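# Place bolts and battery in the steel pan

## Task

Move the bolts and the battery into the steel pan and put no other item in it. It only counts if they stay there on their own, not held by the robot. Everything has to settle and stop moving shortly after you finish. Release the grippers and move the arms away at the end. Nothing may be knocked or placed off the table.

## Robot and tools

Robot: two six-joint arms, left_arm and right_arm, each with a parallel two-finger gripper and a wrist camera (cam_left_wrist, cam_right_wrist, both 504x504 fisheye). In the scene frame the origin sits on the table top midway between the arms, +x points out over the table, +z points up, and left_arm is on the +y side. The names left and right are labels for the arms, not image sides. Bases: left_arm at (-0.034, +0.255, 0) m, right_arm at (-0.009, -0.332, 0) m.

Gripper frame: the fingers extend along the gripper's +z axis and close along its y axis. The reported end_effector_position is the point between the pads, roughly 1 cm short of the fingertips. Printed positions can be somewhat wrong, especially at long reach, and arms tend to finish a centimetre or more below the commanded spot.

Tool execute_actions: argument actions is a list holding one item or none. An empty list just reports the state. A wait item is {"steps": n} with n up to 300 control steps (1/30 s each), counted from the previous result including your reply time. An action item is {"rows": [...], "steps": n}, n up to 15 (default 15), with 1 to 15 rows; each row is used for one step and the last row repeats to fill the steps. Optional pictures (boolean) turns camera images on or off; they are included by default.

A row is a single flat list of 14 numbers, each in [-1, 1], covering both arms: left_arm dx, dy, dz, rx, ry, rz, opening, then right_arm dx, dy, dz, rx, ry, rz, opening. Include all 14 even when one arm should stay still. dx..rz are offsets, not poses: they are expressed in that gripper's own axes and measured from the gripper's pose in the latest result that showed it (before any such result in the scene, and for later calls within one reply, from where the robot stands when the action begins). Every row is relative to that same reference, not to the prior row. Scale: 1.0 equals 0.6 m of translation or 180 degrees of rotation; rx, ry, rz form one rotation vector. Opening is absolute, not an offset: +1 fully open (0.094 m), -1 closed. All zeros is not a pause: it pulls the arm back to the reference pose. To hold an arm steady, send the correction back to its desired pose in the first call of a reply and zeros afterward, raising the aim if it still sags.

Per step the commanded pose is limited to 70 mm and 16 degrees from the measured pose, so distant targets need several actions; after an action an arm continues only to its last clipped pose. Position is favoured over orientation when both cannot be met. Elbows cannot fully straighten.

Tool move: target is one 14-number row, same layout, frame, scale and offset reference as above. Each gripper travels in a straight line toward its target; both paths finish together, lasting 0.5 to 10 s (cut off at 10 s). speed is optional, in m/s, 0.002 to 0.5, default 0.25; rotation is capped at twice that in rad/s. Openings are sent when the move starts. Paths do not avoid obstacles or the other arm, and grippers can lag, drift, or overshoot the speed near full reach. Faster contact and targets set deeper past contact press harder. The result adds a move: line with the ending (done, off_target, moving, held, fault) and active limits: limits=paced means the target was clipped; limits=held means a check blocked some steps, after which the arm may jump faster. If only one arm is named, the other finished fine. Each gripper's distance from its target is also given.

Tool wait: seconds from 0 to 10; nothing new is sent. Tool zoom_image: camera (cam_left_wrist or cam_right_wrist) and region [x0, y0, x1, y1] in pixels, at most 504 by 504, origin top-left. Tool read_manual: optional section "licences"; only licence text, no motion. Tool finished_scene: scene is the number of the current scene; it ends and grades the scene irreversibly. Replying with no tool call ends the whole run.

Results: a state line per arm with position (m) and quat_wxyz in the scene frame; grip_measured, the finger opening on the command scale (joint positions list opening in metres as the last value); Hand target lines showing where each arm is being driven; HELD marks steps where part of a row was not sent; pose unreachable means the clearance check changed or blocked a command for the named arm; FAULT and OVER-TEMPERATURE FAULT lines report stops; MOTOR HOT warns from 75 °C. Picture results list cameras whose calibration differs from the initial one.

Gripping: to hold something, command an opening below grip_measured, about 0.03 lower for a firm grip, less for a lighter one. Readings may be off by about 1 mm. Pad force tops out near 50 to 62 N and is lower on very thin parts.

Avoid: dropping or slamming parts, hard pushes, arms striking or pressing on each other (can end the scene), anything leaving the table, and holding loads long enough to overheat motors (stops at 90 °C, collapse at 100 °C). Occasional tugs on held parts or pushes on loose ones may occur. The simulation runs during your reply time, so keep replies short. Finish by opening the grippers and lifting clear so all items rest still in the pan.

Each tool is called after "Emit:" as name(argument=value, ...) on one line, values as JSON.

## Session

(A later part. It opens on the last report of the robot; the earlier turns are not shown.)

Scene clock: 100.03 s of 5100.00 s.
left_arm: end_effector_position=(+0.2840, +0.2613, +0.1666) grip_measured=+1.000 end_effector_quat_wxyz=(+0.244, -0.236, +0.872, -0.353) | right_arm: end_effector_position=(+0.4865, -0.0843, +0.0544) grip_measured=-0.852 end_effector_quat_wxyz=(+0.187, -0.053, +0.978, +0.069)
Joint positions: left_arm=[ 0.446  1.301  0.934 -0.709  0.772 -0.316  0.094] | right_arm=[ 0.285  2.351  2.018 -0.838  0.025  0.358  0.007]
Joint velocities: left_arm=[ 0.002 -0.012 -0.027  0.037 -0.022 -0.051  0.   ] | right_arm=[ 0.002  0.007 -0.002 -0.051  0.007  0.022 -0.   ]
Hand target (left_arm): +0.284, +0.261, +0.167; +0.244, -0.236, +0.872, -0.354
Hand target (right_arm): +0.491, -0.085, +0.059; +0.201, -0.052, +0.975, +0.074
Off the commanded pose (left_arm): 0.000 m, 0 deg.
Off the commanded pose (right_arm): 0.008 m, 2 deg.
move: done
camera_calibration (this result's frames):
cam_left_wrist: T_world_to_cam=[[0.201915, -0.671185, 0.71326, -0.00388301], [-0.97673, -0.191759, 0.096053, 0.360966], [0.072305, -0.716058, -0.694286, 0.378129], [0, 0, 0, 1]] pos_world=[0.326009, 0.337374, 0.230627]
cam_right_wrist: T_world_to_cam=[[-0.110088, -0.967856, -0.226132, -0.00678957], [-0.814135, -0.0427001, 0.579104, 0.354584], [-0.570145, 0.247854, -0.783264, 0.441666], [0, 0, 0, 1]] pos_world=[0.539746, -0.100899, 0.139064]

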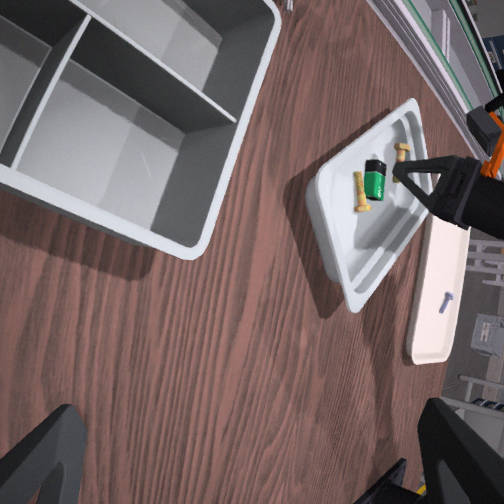

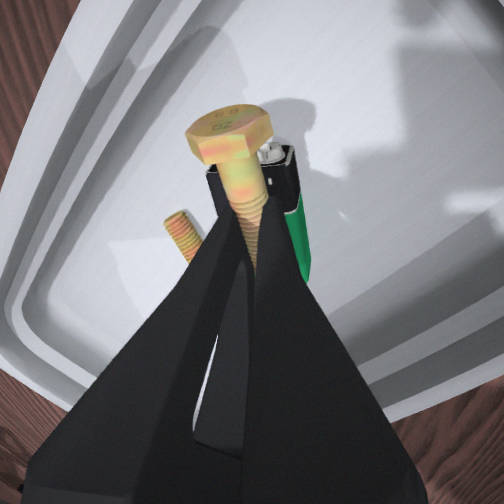

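Emit:
move(target=[0,0,0,0,0,0,1,-0.03,-0.055,0.045,0,0,0,-0.88], speed=0.08)

Emit:
move(target=[0,0,0,0,0,0,1,0,0,0,0,0,0,-0.55])

Emit:
move(target=[0,0,0,0,0,0,1,0,0,-0.17,0,0,0,-0.5])

Emit:
move(target=[0,0,0,0,0,0,1,0.17,-0.55,-0.1,0.045,0.08,0,-0.1])

Scene clock: 104.93 s of 5100.00 s.
left_arm: end_effector_position=(+0.2840, +0.2614, +0.1665) grip_measured=+1.000 end_effector_quat_wxyz=(+0.244, -0.236, +0.872, -0.353) | right_arm: end_effector_position=(+0.5075, -0.1137, +0.0242) grip_measured=-0.854 end_effector_quat_wxyz=(+0.172, -0.051, +0.982, +0.065)
Joint positions: left_arm=[ 0.446  1.301  0.934 -0.709  0.771 -0.316  0.094] | right_arm=[ 0.211  2.435  2.058 -0.825 -0.005  0.295  0.007]
Joint velocities: left_arm=[ 0.002 -0.002 -0.002  0.007  0.007 -0.037  0.   ] | right_arm=[-0.007 -0.002 -0.007  0.081 -0.081  0.066  0.   ]
Hand target (left_arm): +0.284, +0.261, +0.167; +0.244, -0.236, +0.872, -0.353
Hand target (right_arm): +0.516, -0.112, +0.033; +0.188, -0.053, +0.978, +0.068
Off the commanded pose (left_arm): 0.000 m, 0 deg.
Off the commanded pose (right_arm): 0.013 m, 2 deg.
After step 90, 0.80 s passed at rest.
move: off_target (right_arm)
camera_calibration (this result's frames):
cam_left_wrist: T_world_to_cam=[[0.20257, -0.671733, 0.712559, -0.00361231], [-0.976587, -0.192378, 0.0962742, 0.361095], [0.0724101, -0.715378, -0.694975, 0.378064], [0, 0, 0, 1]] pos_world=[0.325997, 0.337499, 0.230555]
cam_right_wrist: T_world_to_cam=[[-0.120503, -0.969411, -0.213826, -0.035012], [-0.796225, -0.0342579, 0.60403, 0.379142], [-0.592879, 0.243041, -0.767741, 0.447938], [0, 0, 0, 1]] pos_world=[0.563236, -0.12982, 0.1074]

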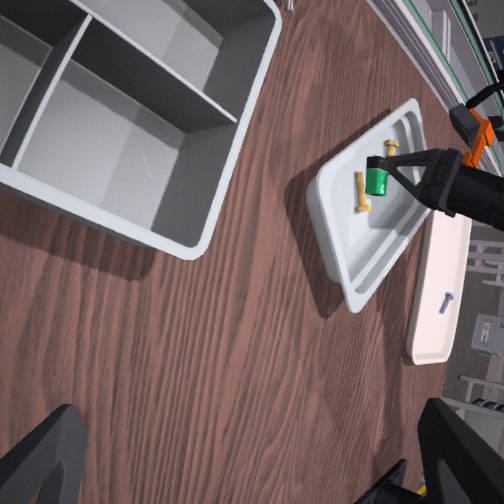

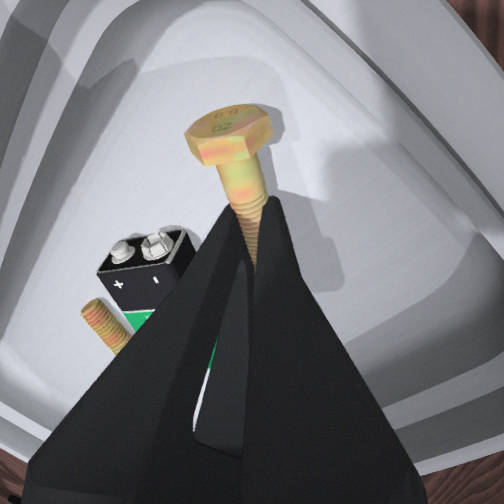

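Scene clock: 105.43 s of 5100.00 s.
left_arm: end_effector_position=(+0.2840, +0.2616, +0.1664) grip_measured=+1.000 end_effector_quat_wxyz=(+0.244, -0.236, +0.872, -0.352) | right_arm: end_effector_position=(+0.5073, -0.1123, +0.0244) grip_measured=-0.552 end_effector_quat_wxyz=(+0.172, -0.051, +0.981, +0.068)
Joint positions: left_arm=[ 0.446  1.301  0.934 -0.709  0.769 -0.316  0.094] | right_arm=[ 0.211  2.435  2.058 -0.823 -0.012  0.295  0.021]
Joint velocities: left_arm=[-0.012 -0.002  0.007 -0.066 -0.007  0.051  0.   ] | right_arm=[-0.002  0.002 -0.012 -0.095 -0.051  0.066  0.   ]
Hand target (left_arm): +0.284, +0.261, +0.166; +0.244, -0.236, +0.872, -0.353
Hand target (right_arm): +0.507, -0.114, +0.024; +0.172, -0.051, +0.982, +0.065
Off the commanded pose (left_arm): 0.000 m, 0 deg.
Off the commanded pose (right_arm): 0.001 m, 0 deg.
move: done
camera_calibration (this result's frames):
cam_left_wrist: T_world_to_cam=[[0.203225, -0.672279, 0.711857, -0.00334175], [-0.976443, -0.192996, 0.0964948, 0.361224], [0.0725145, -0.714698, -0.695664, 0.377999], [0, 0, 0, 1]] pos_world=[0.325984, 0.337624, 0.230483]
cam_right_wrist: T_world_to_cam=[[-0.118058, -0.968401, -0.219688, -0.0346344], [-0.795561, -0.040157, 0.604541, 0.377924], [-0.59426, 0.246146, -0.765681, 0.448586], [0, 0, 0, 1]] pos_world=[0.56315, -0.128781, 0.107394]

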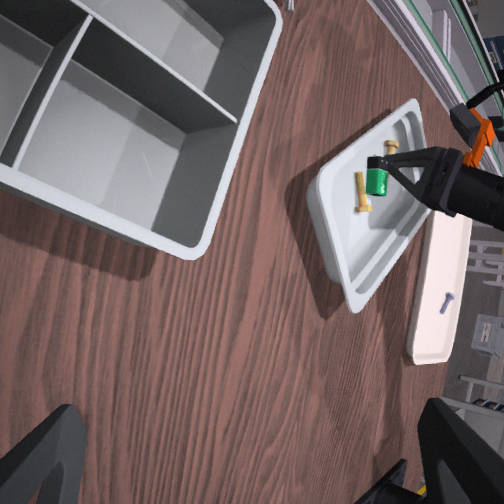

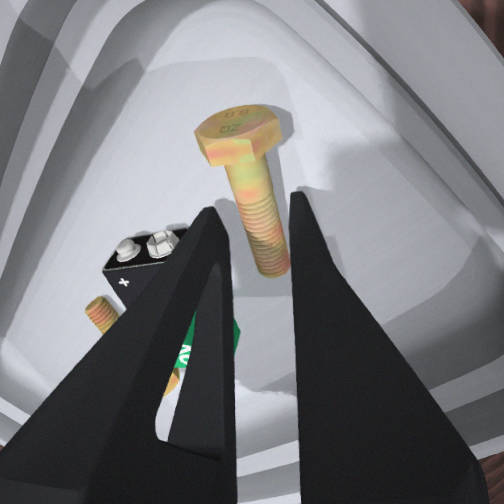

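Scene clock: 106.53 s of 5100.00 s.
left_arm: end_effector_position=(+0.2840, +0.2617, +0.1663) grip_measured=+1.000 end_effector_quat_wxyz=(+0.244, -0.237, +0.872, -0.352) | right_arm: end_effector_position=(+0.4716, -0.1266, +0.1084) grip_measured=-0.502 end_effector_quat_wxyz=(+0.162, -0.052, +0.983, +0.067)
Joint positions: left_arm=[ 0.446  1.301  0.934 -0.709  0.769 -0.316  0.094] | right_arm=[ 0.211  2.246  2.073 -1.045 -0.016  0.295  0.023]
Joint velocities: left_arm=[-0.002 -0.012 -0.002 -0.066  0.022 -0.125  0.   ] | right_arm=[ 0.007  0.007  0.002 -0.066  0.007  0.037 -0.   ]
Hand target (left_arm): +0.284, +0.262, +0.166; +0.244, -0.236, +0.872, -0.352
Hand target (right_arm): +0.474, -0.126, +0.120; +0.172, -0.051, +0.981, +0.068
Off the commanded pose (left_arm): 0.000 m, 0 deg.
Off the commanded pose (right_arm): 0.011 m, 1 deg.
move: off_target (right_arm)
camera_calibration (this result's frames):
cam_left_wrist: T_world_to_cam=[[0.203662, -0.672642, 0.711389, -0.00316145], [-0.976347, -0.193409, 0.0966415, 0.361311], [0.0725837, -0.714245, -0.696122, 0.377956], [0, 0, 0, 1]] pos_world=[0.325975, 0.337707, 0.230435]
cam_right_wrist: T_world_to_cam=[[-0.120857, -0.969448, -0.213458, -0.0336273], [-0.783896, -0.0387205, 0.619683, 0.291218], [-0.609016, 0.242222, -0.755267, 0.50061], [0, 0, 0, 1]] pos_world=[0.5291, -0.142583, 0.190454]

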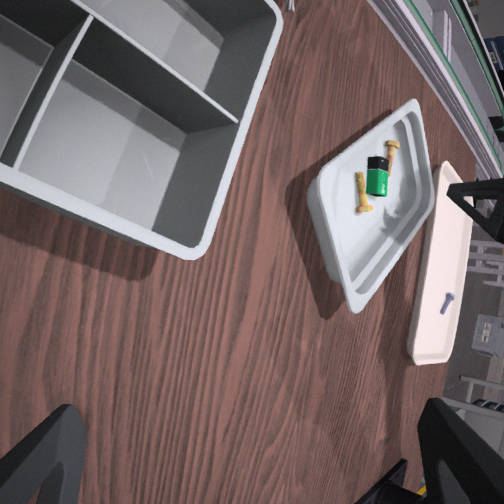

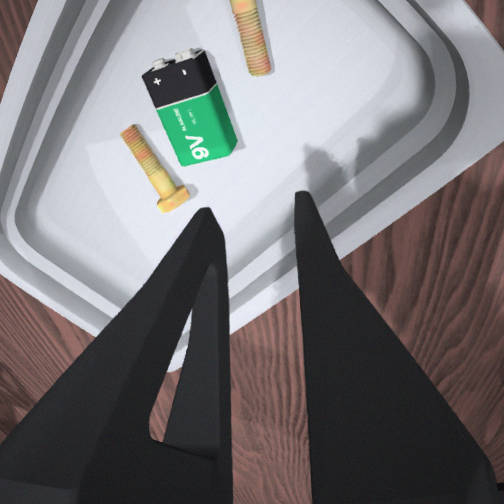

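Scene clock: 108.53 s of 5100.00 s.
left_arm: end_effector_position=(+0.2840, +0.2619, +0.1662) grip_measured=+1.000 end_effector_quat_wxyz=(+0.245, -0.237, +0.872, -0.351) | right_arm: end_effector_position=(+0.3891, -0.4714, +0.0891) grip_measured=-0.102 end_effector_quat_wxyz=(+0.035, -0.040, +0.998, -0.013)
Joint positions: left_arm=[ 0.446  1.301  0.934 -0.709  0.767 -0.316  0.094] | right_arm=[-0.526  2.089  1.805 -1.211 -0.001 -0.419  0.042]
Joint velocities: left_arm=[-0.017 -0.012  0.007 -0.022 -0.051  0.022  0.   ] | right_arm=[ 0.012  0.002  0.002  0.007 -0.037 -0.051 -0.001]
Hand target (left_arm): +0.284, +0.262, +0.166; +0.245, -0.237, +0.872, -0.352
Hand target (right_arm): +0.395, -0.471, +0.098; +0.044, -0.047, +0.998, -0.018
Off the commanded pose (left_arm): 0.000 m, 0 deg.
Off the commanded pose (right_arm): 0.010 m, 1 deg.
move: done
camera_calibration (this result's frames):
cam_left_wrist: T_world_to_cam=[[0.204317, -0.673187, 0.710686, -0.00289113], [-0.976202, -0.194028, 0.096861, 0.361441], [0.072687, -0.713563, -0.69681, 0.377891], [0, 0, 0, 1]] pos_world=[0.325962, 0.337832, 0.230363]
cam_right_wrist: T_world_to_cam=[[-0.182555, -0.983156, -0.00885358, -0.382694], [-0.606135, 0.10545, 0.788341, 0.208906], [-0.774128, 0.149282, -0.615175, 0.527205], [0, 0, 0, 1]] pos_world=[0.464886, -0.476979, 0.156246]

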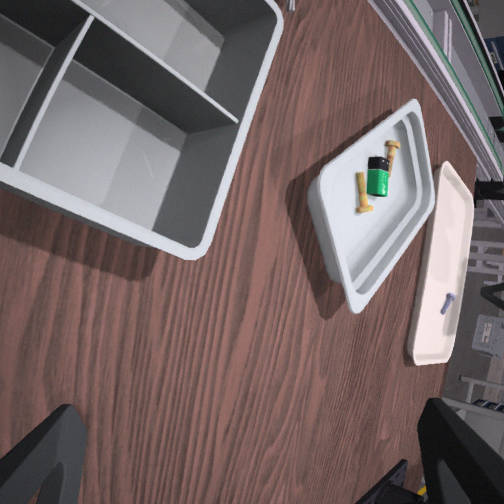

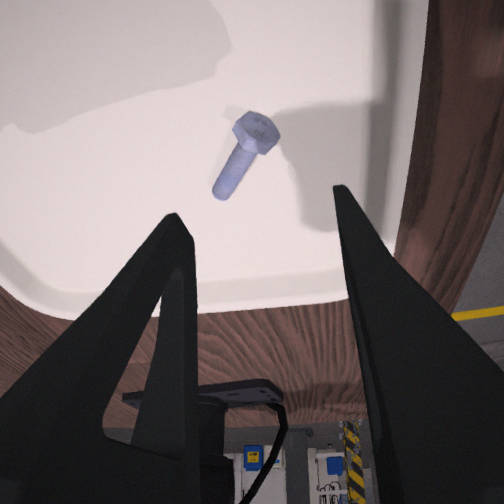

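Emit:
move(target=[0,0,0,0,0,0,1,0.06,0.035,0.075,0,0,0.24,-0.1], speed=0.2)

Scene clock: 112.67 s of 5100.00 s.
left_arm: end_effector_position=(+0.2840, +0.2620, +0.1660) grip_measured=+1.000 end_effector_quat_wxyz=(+0.245, -0.237, +0.872, -0.351) | right_arm: end_effector_position=(+0.3499, -0.4574, +0.0362) grip_measured=-0.102 end_effector_quat_wxyz=(+0.020, +0.333, +0.943, +0.001)
Joint positions: left_arm=[ 0.446  1.301  0.934 -0.709  0.766 -0.316  0.094] | right_arm=[-0.526  1.997  1.456 -0.99  -0.002  0.339  0.042]
Joint velocities: left_arm=[ 0.007  0.012 -0.002  0.007  0.022  0.007  0.   ] | right_arm=[-0.007 -0.002 -0.012  0.037  0.066 -0.007 -0.001]
Hand target (left_arm): +0.284, +0.262, +0.166; +0.245, -0.237, +0.872, -0.351
Hand target (right_arm): +0.354, -0.454, +0.042; +0.037, +0.331, +0.943, +0.001
Off the commanded pose (left_arm): 0.000 m, 0 deg.
Off the commanded pose (right_arm): 0.008 m, 2 deg.
move: done
camera_calibration (this result's frames):
cam_left_wrist: T_world_to_cam=[[0.204972, -0.673731, 0.709982, -0.00262094], [-0.976058, -0.194646, 0.0970799, 0.361571], [0.0727897, -0.712881, -0.697497, 0.377825], [0, 0, 0, 1]] pos_world=[0.325949, 0.337957, 0.230291]
cam_right_wrist: T_world_to_cam=[[-0.80777, -0.587892, -0.0434752, 0.0242126], [-0.37015, 0.448425, 0.813575, 0.298795], [-0.458799, 0.673274, -0.579833, 0.590226], [0, 0, 0, 1]] pos_world=[0.400952, -0.517137, 0.100192]

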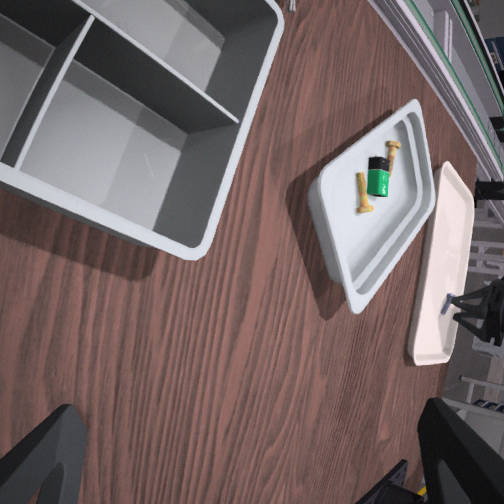

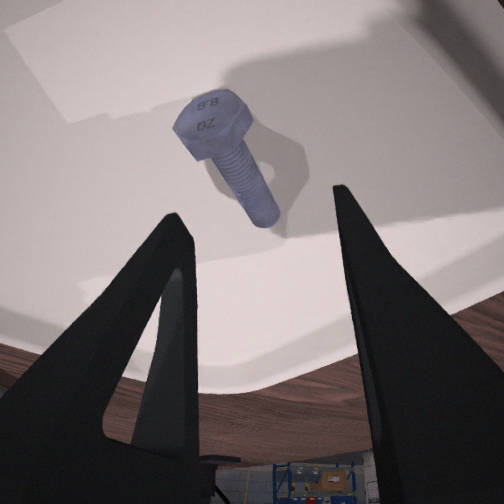

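Emit:
move(target=[0,0,0,0,0,0,1,-0.012,0.004,0.036,0,0,0,-0.1], speed=0.06)

Scene clock: 114.40 s of 5100.00 s.
left_arm: end_effector_position=(+0.2840, +0.2621, +0.1660) grip_measured=+1.000 end_effector_quat_wxyz=(+0.245, -0.237, +0.872, -0.350) | right_arm: end_effector_position=(+0.3519, -0.4580, +0.0179) grip_measured=-0.102 end_effector_quat_wxyz=(+0.008, +0.334, +0.943, +0.001)
Joint positions: left_arm=[ 0.446  1.301  0.934 -0.709  0.766 -0.316  0.094] | right_arm=[-0.526  2.048  1.456 -0.963 -0.003  0.34   0.042]
Joint velocities: left_arm=[ 0.012  0.007 -0.007  0.007 -0.007  0.022  0.   ] | right_arm=[-0.027  0.012 -0.007 -0.066  0.007  0.051  0.001]
Hand target (left_arm): +0.284, +0.262, +0.166; +0.245, -0.237, +0.872, -0.351
Hand target (right_arm): +0.357, -0.460, +0.015; +0.020, +0.333, +0.943, +0.001
Off the commanded pose (left_arm): 0.000 m, 0 deg.
Off the commanded pose (right_arm): 0.007 m, 1 deg.
move: done
camera_calibration (this result's frames):
cam_left_wrist: T_world_to_cam=[[0.205408, -0.674092, 0.709512, -0.00244089], [-0.975961, -0.195059, 0.0972255, 0.361657], [0.0728578, -0.712426, -0.697954, 0.377781], [0, 0, 0, 1]] pos_world=[0.32594, 0.338041, 0.230244]
cam_right_wrist: T_world_to_cam=[[-0.809702, -0.586052, -0.0304212, 0.0259718], [-0.351147, 0.442314, 0.82526, 0.305], [-0.47019, 0.678898, -0.563932, 0.587308], [0, 0, 0, 1]] pos_world=[0.404275, -0.518407, 0.0802878]

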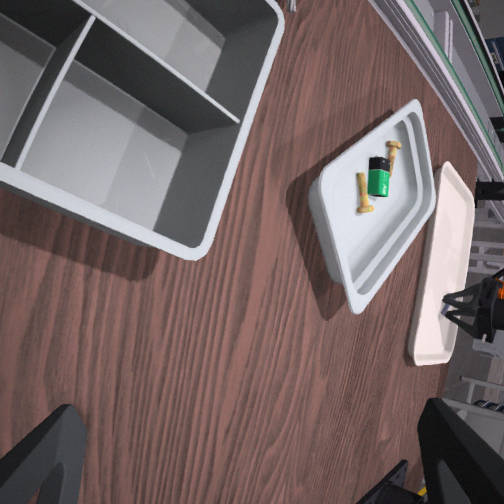

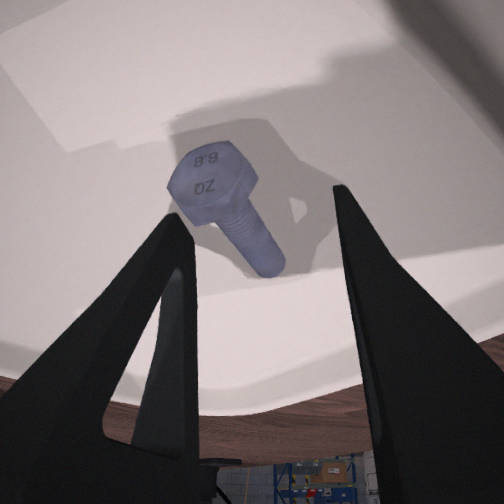

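Emit:
move(target=[0,0,0,0,0,0,1,0,0,0,0,0,0,-0.88])

Emit:
move(target=[0,0,0,0,0,0,1,0,0,-0.2,0,0,-0.22,-0.88])

Scene clock: 117.23 s of 5100.00 s.
left_arm: end_effector_position=(+0.2840, +0.2622, +0.1659) grip_measured=+1.000 end_effector_quat_wxyz=(+0.245, -0.237, +0.873, -0.350) | right_arm: end_effector_position=(+0.3522, -0.4572, +0.0179) grip_measured=-0.853 end_effector_quat_wxyz=(+0.008, +0.334, +0.943, +0.004)
Joint positions: left_arm=[ 0.446  1.301  0.934 -0.709  0.765 -0.316  0.094] | right_arm=[-0.526  2.048  1.456 -0.963 -0.007  0.34   0.007]
Joint velocities: left_arm=[-0.012 -0.012 -0.012 -0.022 -0.066  0.051  0.   ] | right_arm=[-0.002 -0.002  0.002  0.007  0.051  0.037 -0.001]
Hand target (left_arm): +0.284, +0.262, +0.166; +0.245, -0.237, +0.872, -0.350
Hand target (right_arm): +0.352, -0.458, +0.018; +0.008, +0.334, +0.943, +0.001
Off the commanded pose (left_arm): 0.000 m, 0 deg.
Off the commanded pose (right_arm): 0.001 m, 0 deg.
move: done
camera_calibration (this result's frames):
cam_left_wrist: T_world_to_cam=[[0.205845, -0.674454, 0.709042, -0.0022609], [-0.975864, -0.195472, 0.0973708, 0.361744], [0.0729256, -0.711971, -0.698412, 0.377737], [0, 0, 0, 1]] pos_world=[0.325932, 0.338124, 0.230196]
cam_right_wrist: T_world_to_cam=[[-0.80961, -0.585972, -0.0341851, 0.0267141], [-0.352439, 0.438723, 0.826625, 0.303541], [-0.469382, 0.681292, -0.561714, 0.587686], [0, 0, 0, 1]] pos_world=[0.404457, -0.517902, 0.0801104]

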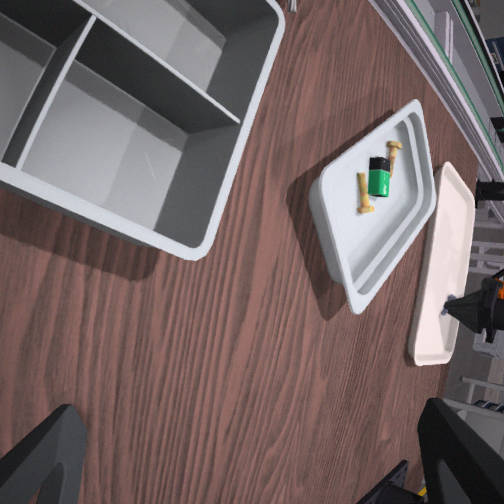

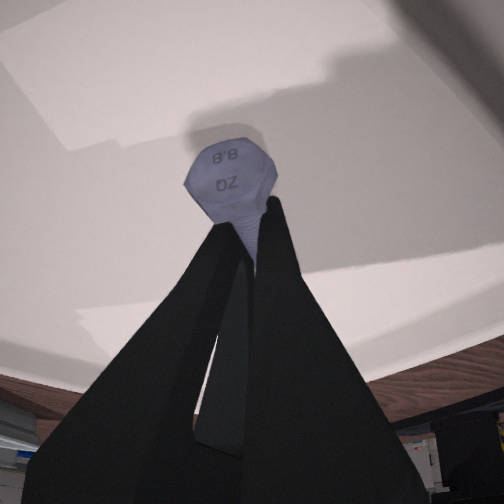

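Scene clock: 119.27 s of 5100.00 s.
left_arm: end_effector_position=(+0.2840, +0.2624, +0.1658) grip_measured=+1.000 end_effector_quat_wxyz=(+0.245, -0.237, +0.873, -0.350) | right_arm: end_effector_position=(+0.3479, -0.4557, +0.1225) grip_measured=-0.853 end_effector_quat_wxyz=(-0.008, -0.001, +1.000, +0.007)
Joint positions: left_arm=[ 0.446  1.301  0.934 -0.709  0.764 -0.316  0.094] | right_arm=[-0.526  2.002  1.812 -1.4   -0.007 -0.342  0.007]
Joint velocities: left_arm=[ 0.002 -0.017 -0.002 -0.007 -0.037  0.11   0.   ] | right_arm=[-0.017 -0.002  0.027  0.022  0.007 -0.095 -0.002]
Hand target (left_arm): +0.284, +0.262, +0.166; +0.245, -0.237, +0.873, -0.350
Hand target (right_arm): +0.352, -0.457, +0.138; +0.009, -0.005, +1.000, +0.000
Off the commanded pose (left_arm): 0.000 m, 0 deg.
Off the commanded pose (right_arm): 0.016 m, 2 deg.
move: off_target (right_arm)
camera_calibration (this result's frames):
cam_left_wrist: T_world_to_cam=[[0.2065, -0.674995, 0.708336, -0.00199104], [-0.975718, -0.196091, 0.0975882, 0.361874], [0.0730268, -0.711288, -0.699097, 0.377671], [0, 0, 0, 1]] pos_world=[0.325918, 0.338249, 0.230124]
cam_right_wrist: T_world_to_cam=[[-0.259178, -0.965429, -0.0278248, -0.33748], [-0.526086, 0.116955, 0.842351, 0.126739], [-0.809975, 0.232957, -0.538211, 0.554664], [0, 0, 0, 1]] pos_world=[0.428472, -0.469848, 0.182378]

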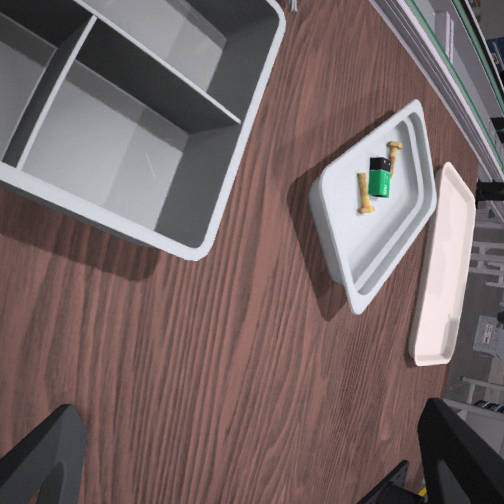

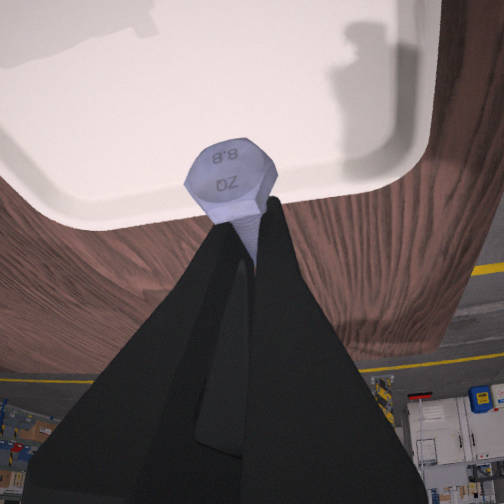

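Emit:
move(target=[0,0,0,0,0,0,1,-0.24,0.64,-0.03,-0.06,-0.14,0,-0.88])

Emit:
move(target=[0,0,0,0,0,0,1,-0.02,0,0.13,0,0,0,-0.88], speed=0.12)

Scene clock: 124.10 s of 5100.00 s.
left_arm: end_effector_position=(+0.2840, +0.2625, +0.1657) grip_measured=+1.000 end_effector_quat_wxyz=(+0.245, -0.238, +0.873, -0.349) | right_arm: end_effector_position=(+0.4869, -0.0678, +0.1295) grip_measured=-0.853 end_effector_quat_wxyz=(+0.192, -0.005, +0.976, +0.107)
Joint positions: left_arm=[ 0.446  1.301  0.934 -0.709  0.763 -0.316  0.094] | right_arm=[ 0.298  2.364  2.324 -1.089 -0.013  0.477  0.007]
Joint velocities: left_arm=[ 0.012 -0.007 -0.012 -0.022 -0.081  0.007  0.   ] | right_arm=[-0.002 -0.007 -0.007 -0.022  0.007  0.037 -0.   ]
Hand target (left_arm): +0.284, +0.262, +0.166; +0.245, -0.237, +0.873, -0.350
Hand target (right_arm): +0.493, -0.070, +0.143; +0.207, +0.001, +0.972, +0.108
Off the commanded pose (left_arm): 0.000 m, 0 deg.
Off the commanded pose (right_arm): 0.015 m, 2 deg.
move: off_target (right_arm)
camera_calibration (this result's frames):
cam_left_wrist: T_world_to_cam=[[0.206937, -0.675355, 0.707865, -0.00181121], [-0.97562, -0.196504, 0.0977328, 0.361961], [0.0730938, -0.710832, -0.699554, 0.377627], [0, 0, 0, 1]] pos_world=[0.325909, 0.338333, 0.230077]
cam_right_wrist: T_world_to_cam=[[-0.186359, -0.930554, -0.315182, 0.0774076], [-0.816552, -0.0317011, 0.576401, 0.314403], [-0.546364, 0.36478, -0.753938, 0.489207], [0, 0, 0, 1]] pos_world=[0.538437, -0.0964542, 0.212007]

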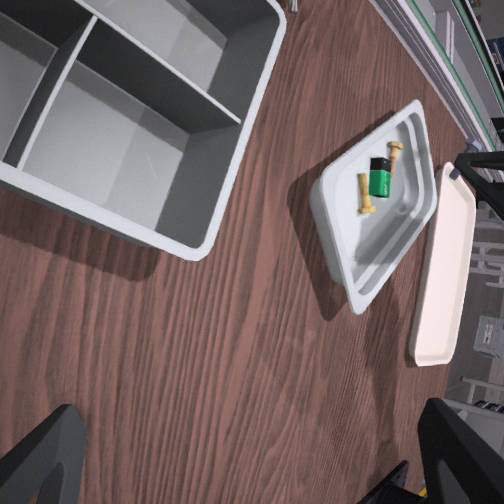

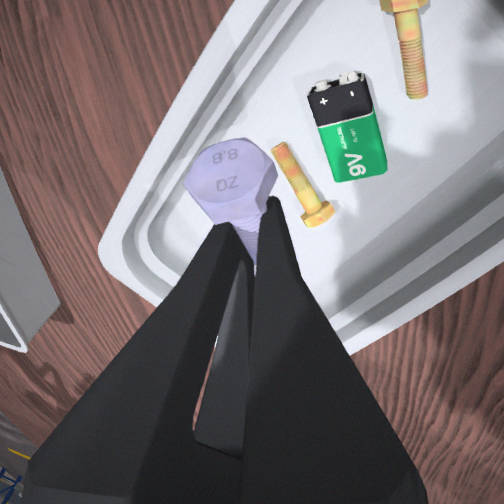

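Scene clock: 125.20 s of 5100.00 s.
left_arm: end_effector_position=(+0.2840, +0.2627, +0.1655) grip_measured=+1.000 end_effector_quat_wxyz=(+0.245, -0.238, +0.873, -0.349) | right_arm: end_effector_position=(+0.5091, -0.0556, +0.0431) grip_measured=-0.853 end_effector_quat_wxyz=(+0.159, -0.005, +0.983, +0.091)
Joint positions: left_arm=[ 0.446  1.301  0.934 -0.709  0.762 -0.316  0.094] | right_arm=[ 0.298  2.601  2.442 -1.044 -0.015  0.476  0.007]
Joint velocities: left_arm=[ 0.002 -0.007 -0.012  0.007  0.007 -0.051  0.   ] | right_arm=[ 0.017  0.012  0.007  0.022 -0.066 -0.022  0.001]
Hand target (left_arm): +0.284, +0.263, +0.166; +0.245, -0.238, +0.873, -0.349
Hand target (right_arm): +0.525, -0.054, +0.064; +0.192, -0.005, +0.975, +0.107
Off the commanded pose (left_arm): 0.000 m, 0 deg.
Off the commanded pose (right_arm): 0.028 m, 4 deg.
move: off_target (right_arm)
camera_calibration (this result's frames):
cam_left_wrist: T_world_to_cam=[[0.207592, -0.675895, 0.707158, -0.00154157], [-0.975473, -0.197123, 0.0979491, 0.362092], [0.0731939, -0.710147, -0.700238, 0.37756], [0, 0, 0, 1]] pos_world=[0.325896, 0.338458, 0.230006]
cam_right_wrist: T_world_to_cam=[[-0.204151, -0.94071, -0.270901, 0.0722148], [-0.776103, -0.0131312, 0.63047, 0.360882], [-0.596646, 0.338958, -0.727407, 0.454781], [0, 0, 0, 1]] pos_world=[0.566168, -0.0814797, 0.122848]

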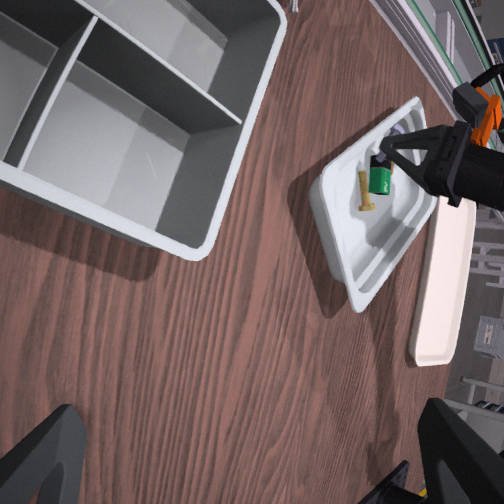

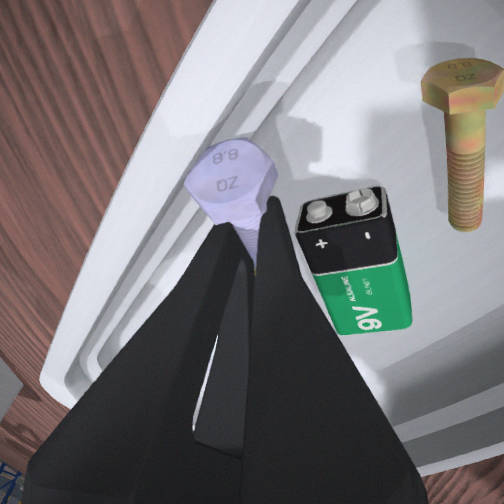

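Close to the wall; shift away.

Emit:
move(target=[0,0,0,0,0,0,1,0,-0.035,0,0,0,0,-0.88], speed=0.06)

Emit:
move(target=[0,0,0,0,0,0,1,0,0,0,0,0,0,-0.6])

Emit:
move(target=[0,0,0,0,0,0,1,0,0,-0.2,0,0,0,-0.6])

Emit:
zoom_image(camera="cam_left_wrist", region=[260,0,340,40])

Scene clock: 130.23 s of 5100.00 s.
left_arm: end_effector_position=(+0.2840, +0.2628, +0.1655) grip_measured=+1.000 end_effector_quat_wxyz=(+0.245, -0.238, +0.873, -0.348) | right_arm: end_effector_position=(+0.5024, -0.0744, +0.0271) grip_measured=-0.853 end_effector_quat_wxyz=(+0.138, -0.004, +0.987, +0.085)
Joint positions: left_arm=[ 0.446  1.301  0.934 -0.709  0.761 -0.316  0.094] | right_arm=[ 0.269  2.564  2.322 -1.005 -0.033  0.452  0.007]
Joint velocities: left_arm=[ 0.007 -0.002  0.002 -0.037 -0.022 -0.095  0.   ] | right_arm=[-0.002 -0.002 -0.012 -0.022 -0.066 -0.037 -0.001]
Hand target (left_arm): +0.284, +0.263, +0.166; +0.245, -0.238, +0.873, -0.349
Hand target (right_arm): +0.509, -0.076, +0.040; +0.158, -0.005, +0.983, +0.090
Off the commanded pose (left_arm): 0.000 m, 0 deg.
Off the commanded pose (right_arm): 0.015 m, 3 deg.
After step 90, 1.20 s passed at rest.
move: off_target (right_arm)
camera_calibration (this result's frames):
cam_left_wrist: T_world_to_cam=[[0.208028, -0.676254, 0.706686, -0.0013619], [-0.975375, -0.197536, 0.098093, 0.362179], [0.0732602, -0.70969, -0.700695, 0.377515], [0, 0, 0, 1]] pos_world=[0.325887, 0.338541, 0.229958]
cam_right_wrist: T_world_to_cam=[[-0.215255, -0.943888, -0.250481, 0.0536187], [-0.748734, -0.0051519, 0.662851, 0.351444], [-0.626947, 0.330225, -0.705612, 0.459438], [0, 0, 0, 1]] pos_world=[0.562723, -0.0992974, 0.104661]

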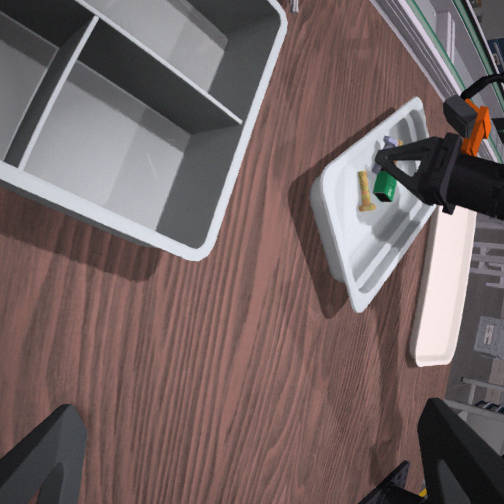

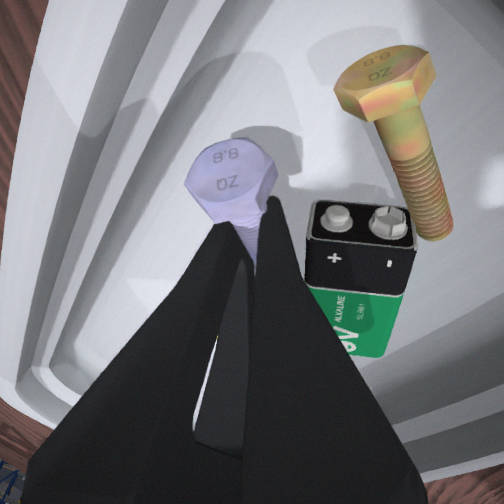

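Scene clock: 130.73 s of 5100.00 s.
left_arm: end_effector_position=(+0.2840, +0.2629, +0.1654) grip_measured=+1.000 end_effector_quat_wxyz=(+0.245, -0.238, +0.873, -0.348) | right_arm: end_effector_position=(+0.5022, -0.0741, +0.0271) grip_measured=-0.602 end_effector_quat_wxyz=(+0.137, -0.004, +0.987, +0.086)
Joint positions: left_arm=[ 0.446  1.301  0.934 -0.709  0.76  -0.316  0.094] | right_arm=[ 0.269  2.564  2.322 -1.005 -0.035  0.452  0.019]
Joint velocities: left_arm=[-0.007 -0.012 -0.027  0.007 -0.066 -0.007  0.   ] | right_arm=[ 0.002  0.012  0.012  0.007 -0.022  0.007 -0.001]
Hand target (left_arm): +0.284, +0.263, +0.165; +0.245, -0.238, +0.873, -0.348
Hand target (right_arm): +0.502, -0.074, +0.027; +0.138, -0.004, +0.987, +0.085
Off the commanded pose (left_arm): 0.000 m, 0 deg.
Off the commanded pose (right_arm): 0.000 m, 0 deg.
move: done
camera_calibration (this result's frames):
cam_left_wrist: T_world_to_cam=[[0.208465, -0.676613, 0.706214, -0.00118229], [-0.975277, -0.197949, 0.0982367, 0.362266], [0.0733263, -0.709233, -0.70115, 0.377471], [0, 0, 0, 1]] pos_world=[0.325878, 0.338625, 0.229911]
cam_right_wrist: T_world_to_cam=[[-0.214881, -0.943611, -0.251842, 0.053745], [-0.748203, -0.00668328, 0.663436, 0.350928], [-0.627709, 0.330989, -0.704576, 0.459661], [0, 0, 0, 1]] pos_world=[0.562647, -0.0990831, 0.104583]

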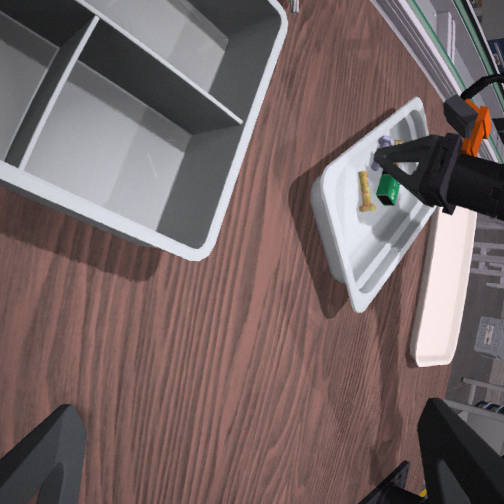

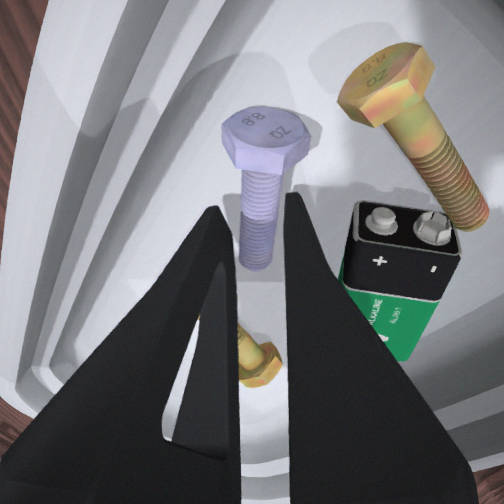

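Scene clock: 132.03 s of 5100.00 s.
left_arm: end_effector_position=(+0.2840, +0.2631, +0.1653) grip_measured=+1.000 end_effector_quat_wxyz=(+0.245, -0.238, +0.873, -0.347) | right_arm: end_effector_position=(+0.4672, -0.0911, +0.1294) grip_measured=-0.602 end_effector_quat_wxyz=(+0.127, -0.004, +0.989, +0.081)
Joint positions: left_arm=[ 0.446  1.301  0.934 -0.709  0.759 -0.316  0.094] | right_arm=[ 0.269  2.424  2.483 -1.329 -0.035  0.452  0.019]
Joint velocities: left_arm=[-0.002 -0.007  0.012 -0.066  0.007 -0.051  0.   ] | right_arm=[ 0.012 -0.007  0.002  0.007 -0.066 -0.007  0.   ]
Hand target (left_arm): +0.284, +0.263, +0.165; +0.245, -0.238, +0.873, -0.348
Hand target (right_arm): +0.471, -0.093, +0.141; +0.138, -0.004, +0.987, +0.086
Off the commanded pose (left_arm): 0.000 m, 0 deg.
Off the commanded pose (right_arm): 0.012 m, 1 deg.
move: off_target (right_arm)
camera_calibration (this result's frames):
cam_left_wrist: T_world_to_cam=[[0.20912, -0.67715, 0.705505, -0.000912983], [-0.97513, -0.198569, 0.0984516, 0.362397], [0.0734249, -0.708547, -0.701833, 0.377403], [0, 0, 0, 1]] pos_world=[0.325864, 0.33875, 0.22984]
cam_right_wrist: T_world_to_cam=[[-0.219928, -0.946062, -0.237904, 0.0562156], [-0.734066, -0.000120556, 0.679079, 0.248721], [-0.642479, 0.323985, -0.694445, 0.520362], [0, 0, 0, 1]] pos_world=[0.529263, -0.115376, 0.205836]

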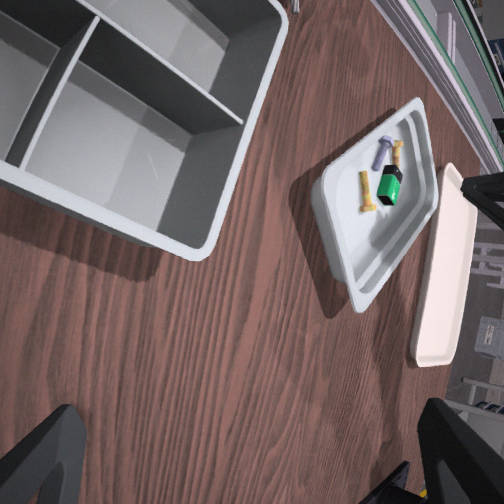

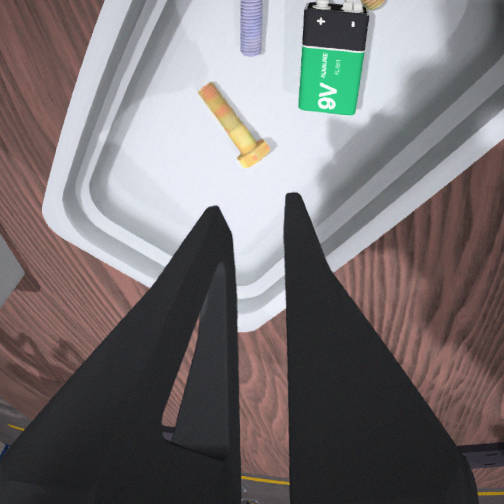

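Region (260, 0, 340, 40) of cam_left_wrist's 504x504 image, scaled by 6.300, with more detail than that image has.

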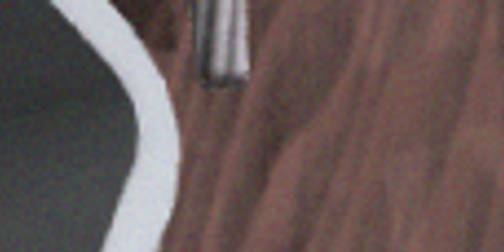

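Emit:
move(target=[-0.18,-0.1,0.07,0,0,0,1,0.1,-0.3,-0.05,0,0,0,-0.6])

Scene clock: 135.27 s of 5100.00 s.
left_arm: end_effector_position=(+0.4013, +0.2693, +0.2001) grip_measured=+1.000 end_effector_quat_wxyz=(+0.235, -0.246, +0.875, -0.346) | right_arm: end_effector_position=(+0.4028, -0.2768, +0.1097) grip_measured=-0.602 end_effector_quat_wxyz=(+0.110, +0.004, +0.991, +0.072)
Joint positions: left_arm=[ 0.323  1.713  1.454 -0.745  0.689 -0.464  0.094] | right_arm=[-0.108  1.902  1.59  -1.026 -0.125  0.1    0.019]
Joint velocities: left_arm=[-0.002 -0.002  0.007  0.007  0.066 -0.081  0.   ] | right_arm=[ 0.017 -0.012 -0.012 -0.11  -0.081 -0.125 -0.001]
Hand target (left_arm): +0.406, +0.267, +0.212; +0.245, -0.238, +0.874, -0.346
Hand target (right_arm): +0.405, -0.274, +0.117; +0.129, -0.005, +0.989, +0.077
Off the commanded pose (left_arm): 0.011 m, 1 deg.
Off the commanded pose (right_arm): 0.007 m, 2 deg.
move: off_target (left_arm)
camera_calibration (this result's frames):
cam_left_wrist: T_world_to_cam=[[0.230857, -0.672629, 0.703047, -0.0552448], [-0.971025, -0.205143, 0.122584, 0.46981], [0.0617716, -0.710976, -0.700498, 0.402784], [0, 0, 0, 1]] pos_world=[0.44407, 0.345589, 0.263398]
cam_right_wrist: T_world_to_cam=[[-0.242444, -0.946163, -0.214467, -0.131778], [-0.709455, 0.0221227, 0.704404, 0.208236], [-0.661736, 0.322932, -0.676624, 0.531008], [0, 0, 0, 1]] pos_world=[0.467172, -0.30077, 0.184348]

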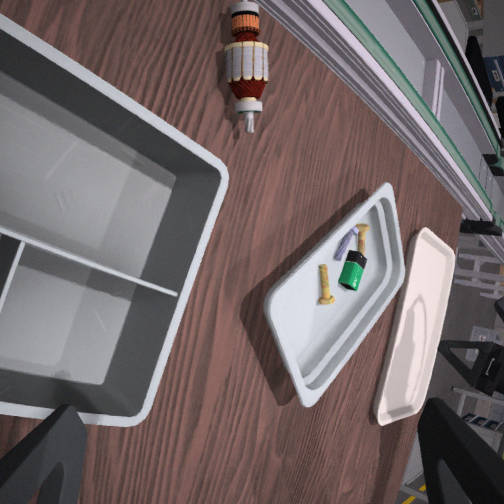

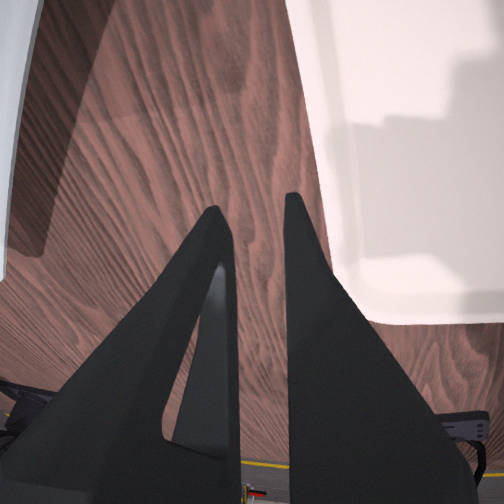

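Emit:
finished_scene(scene=1)

The scene is finished: the task was done.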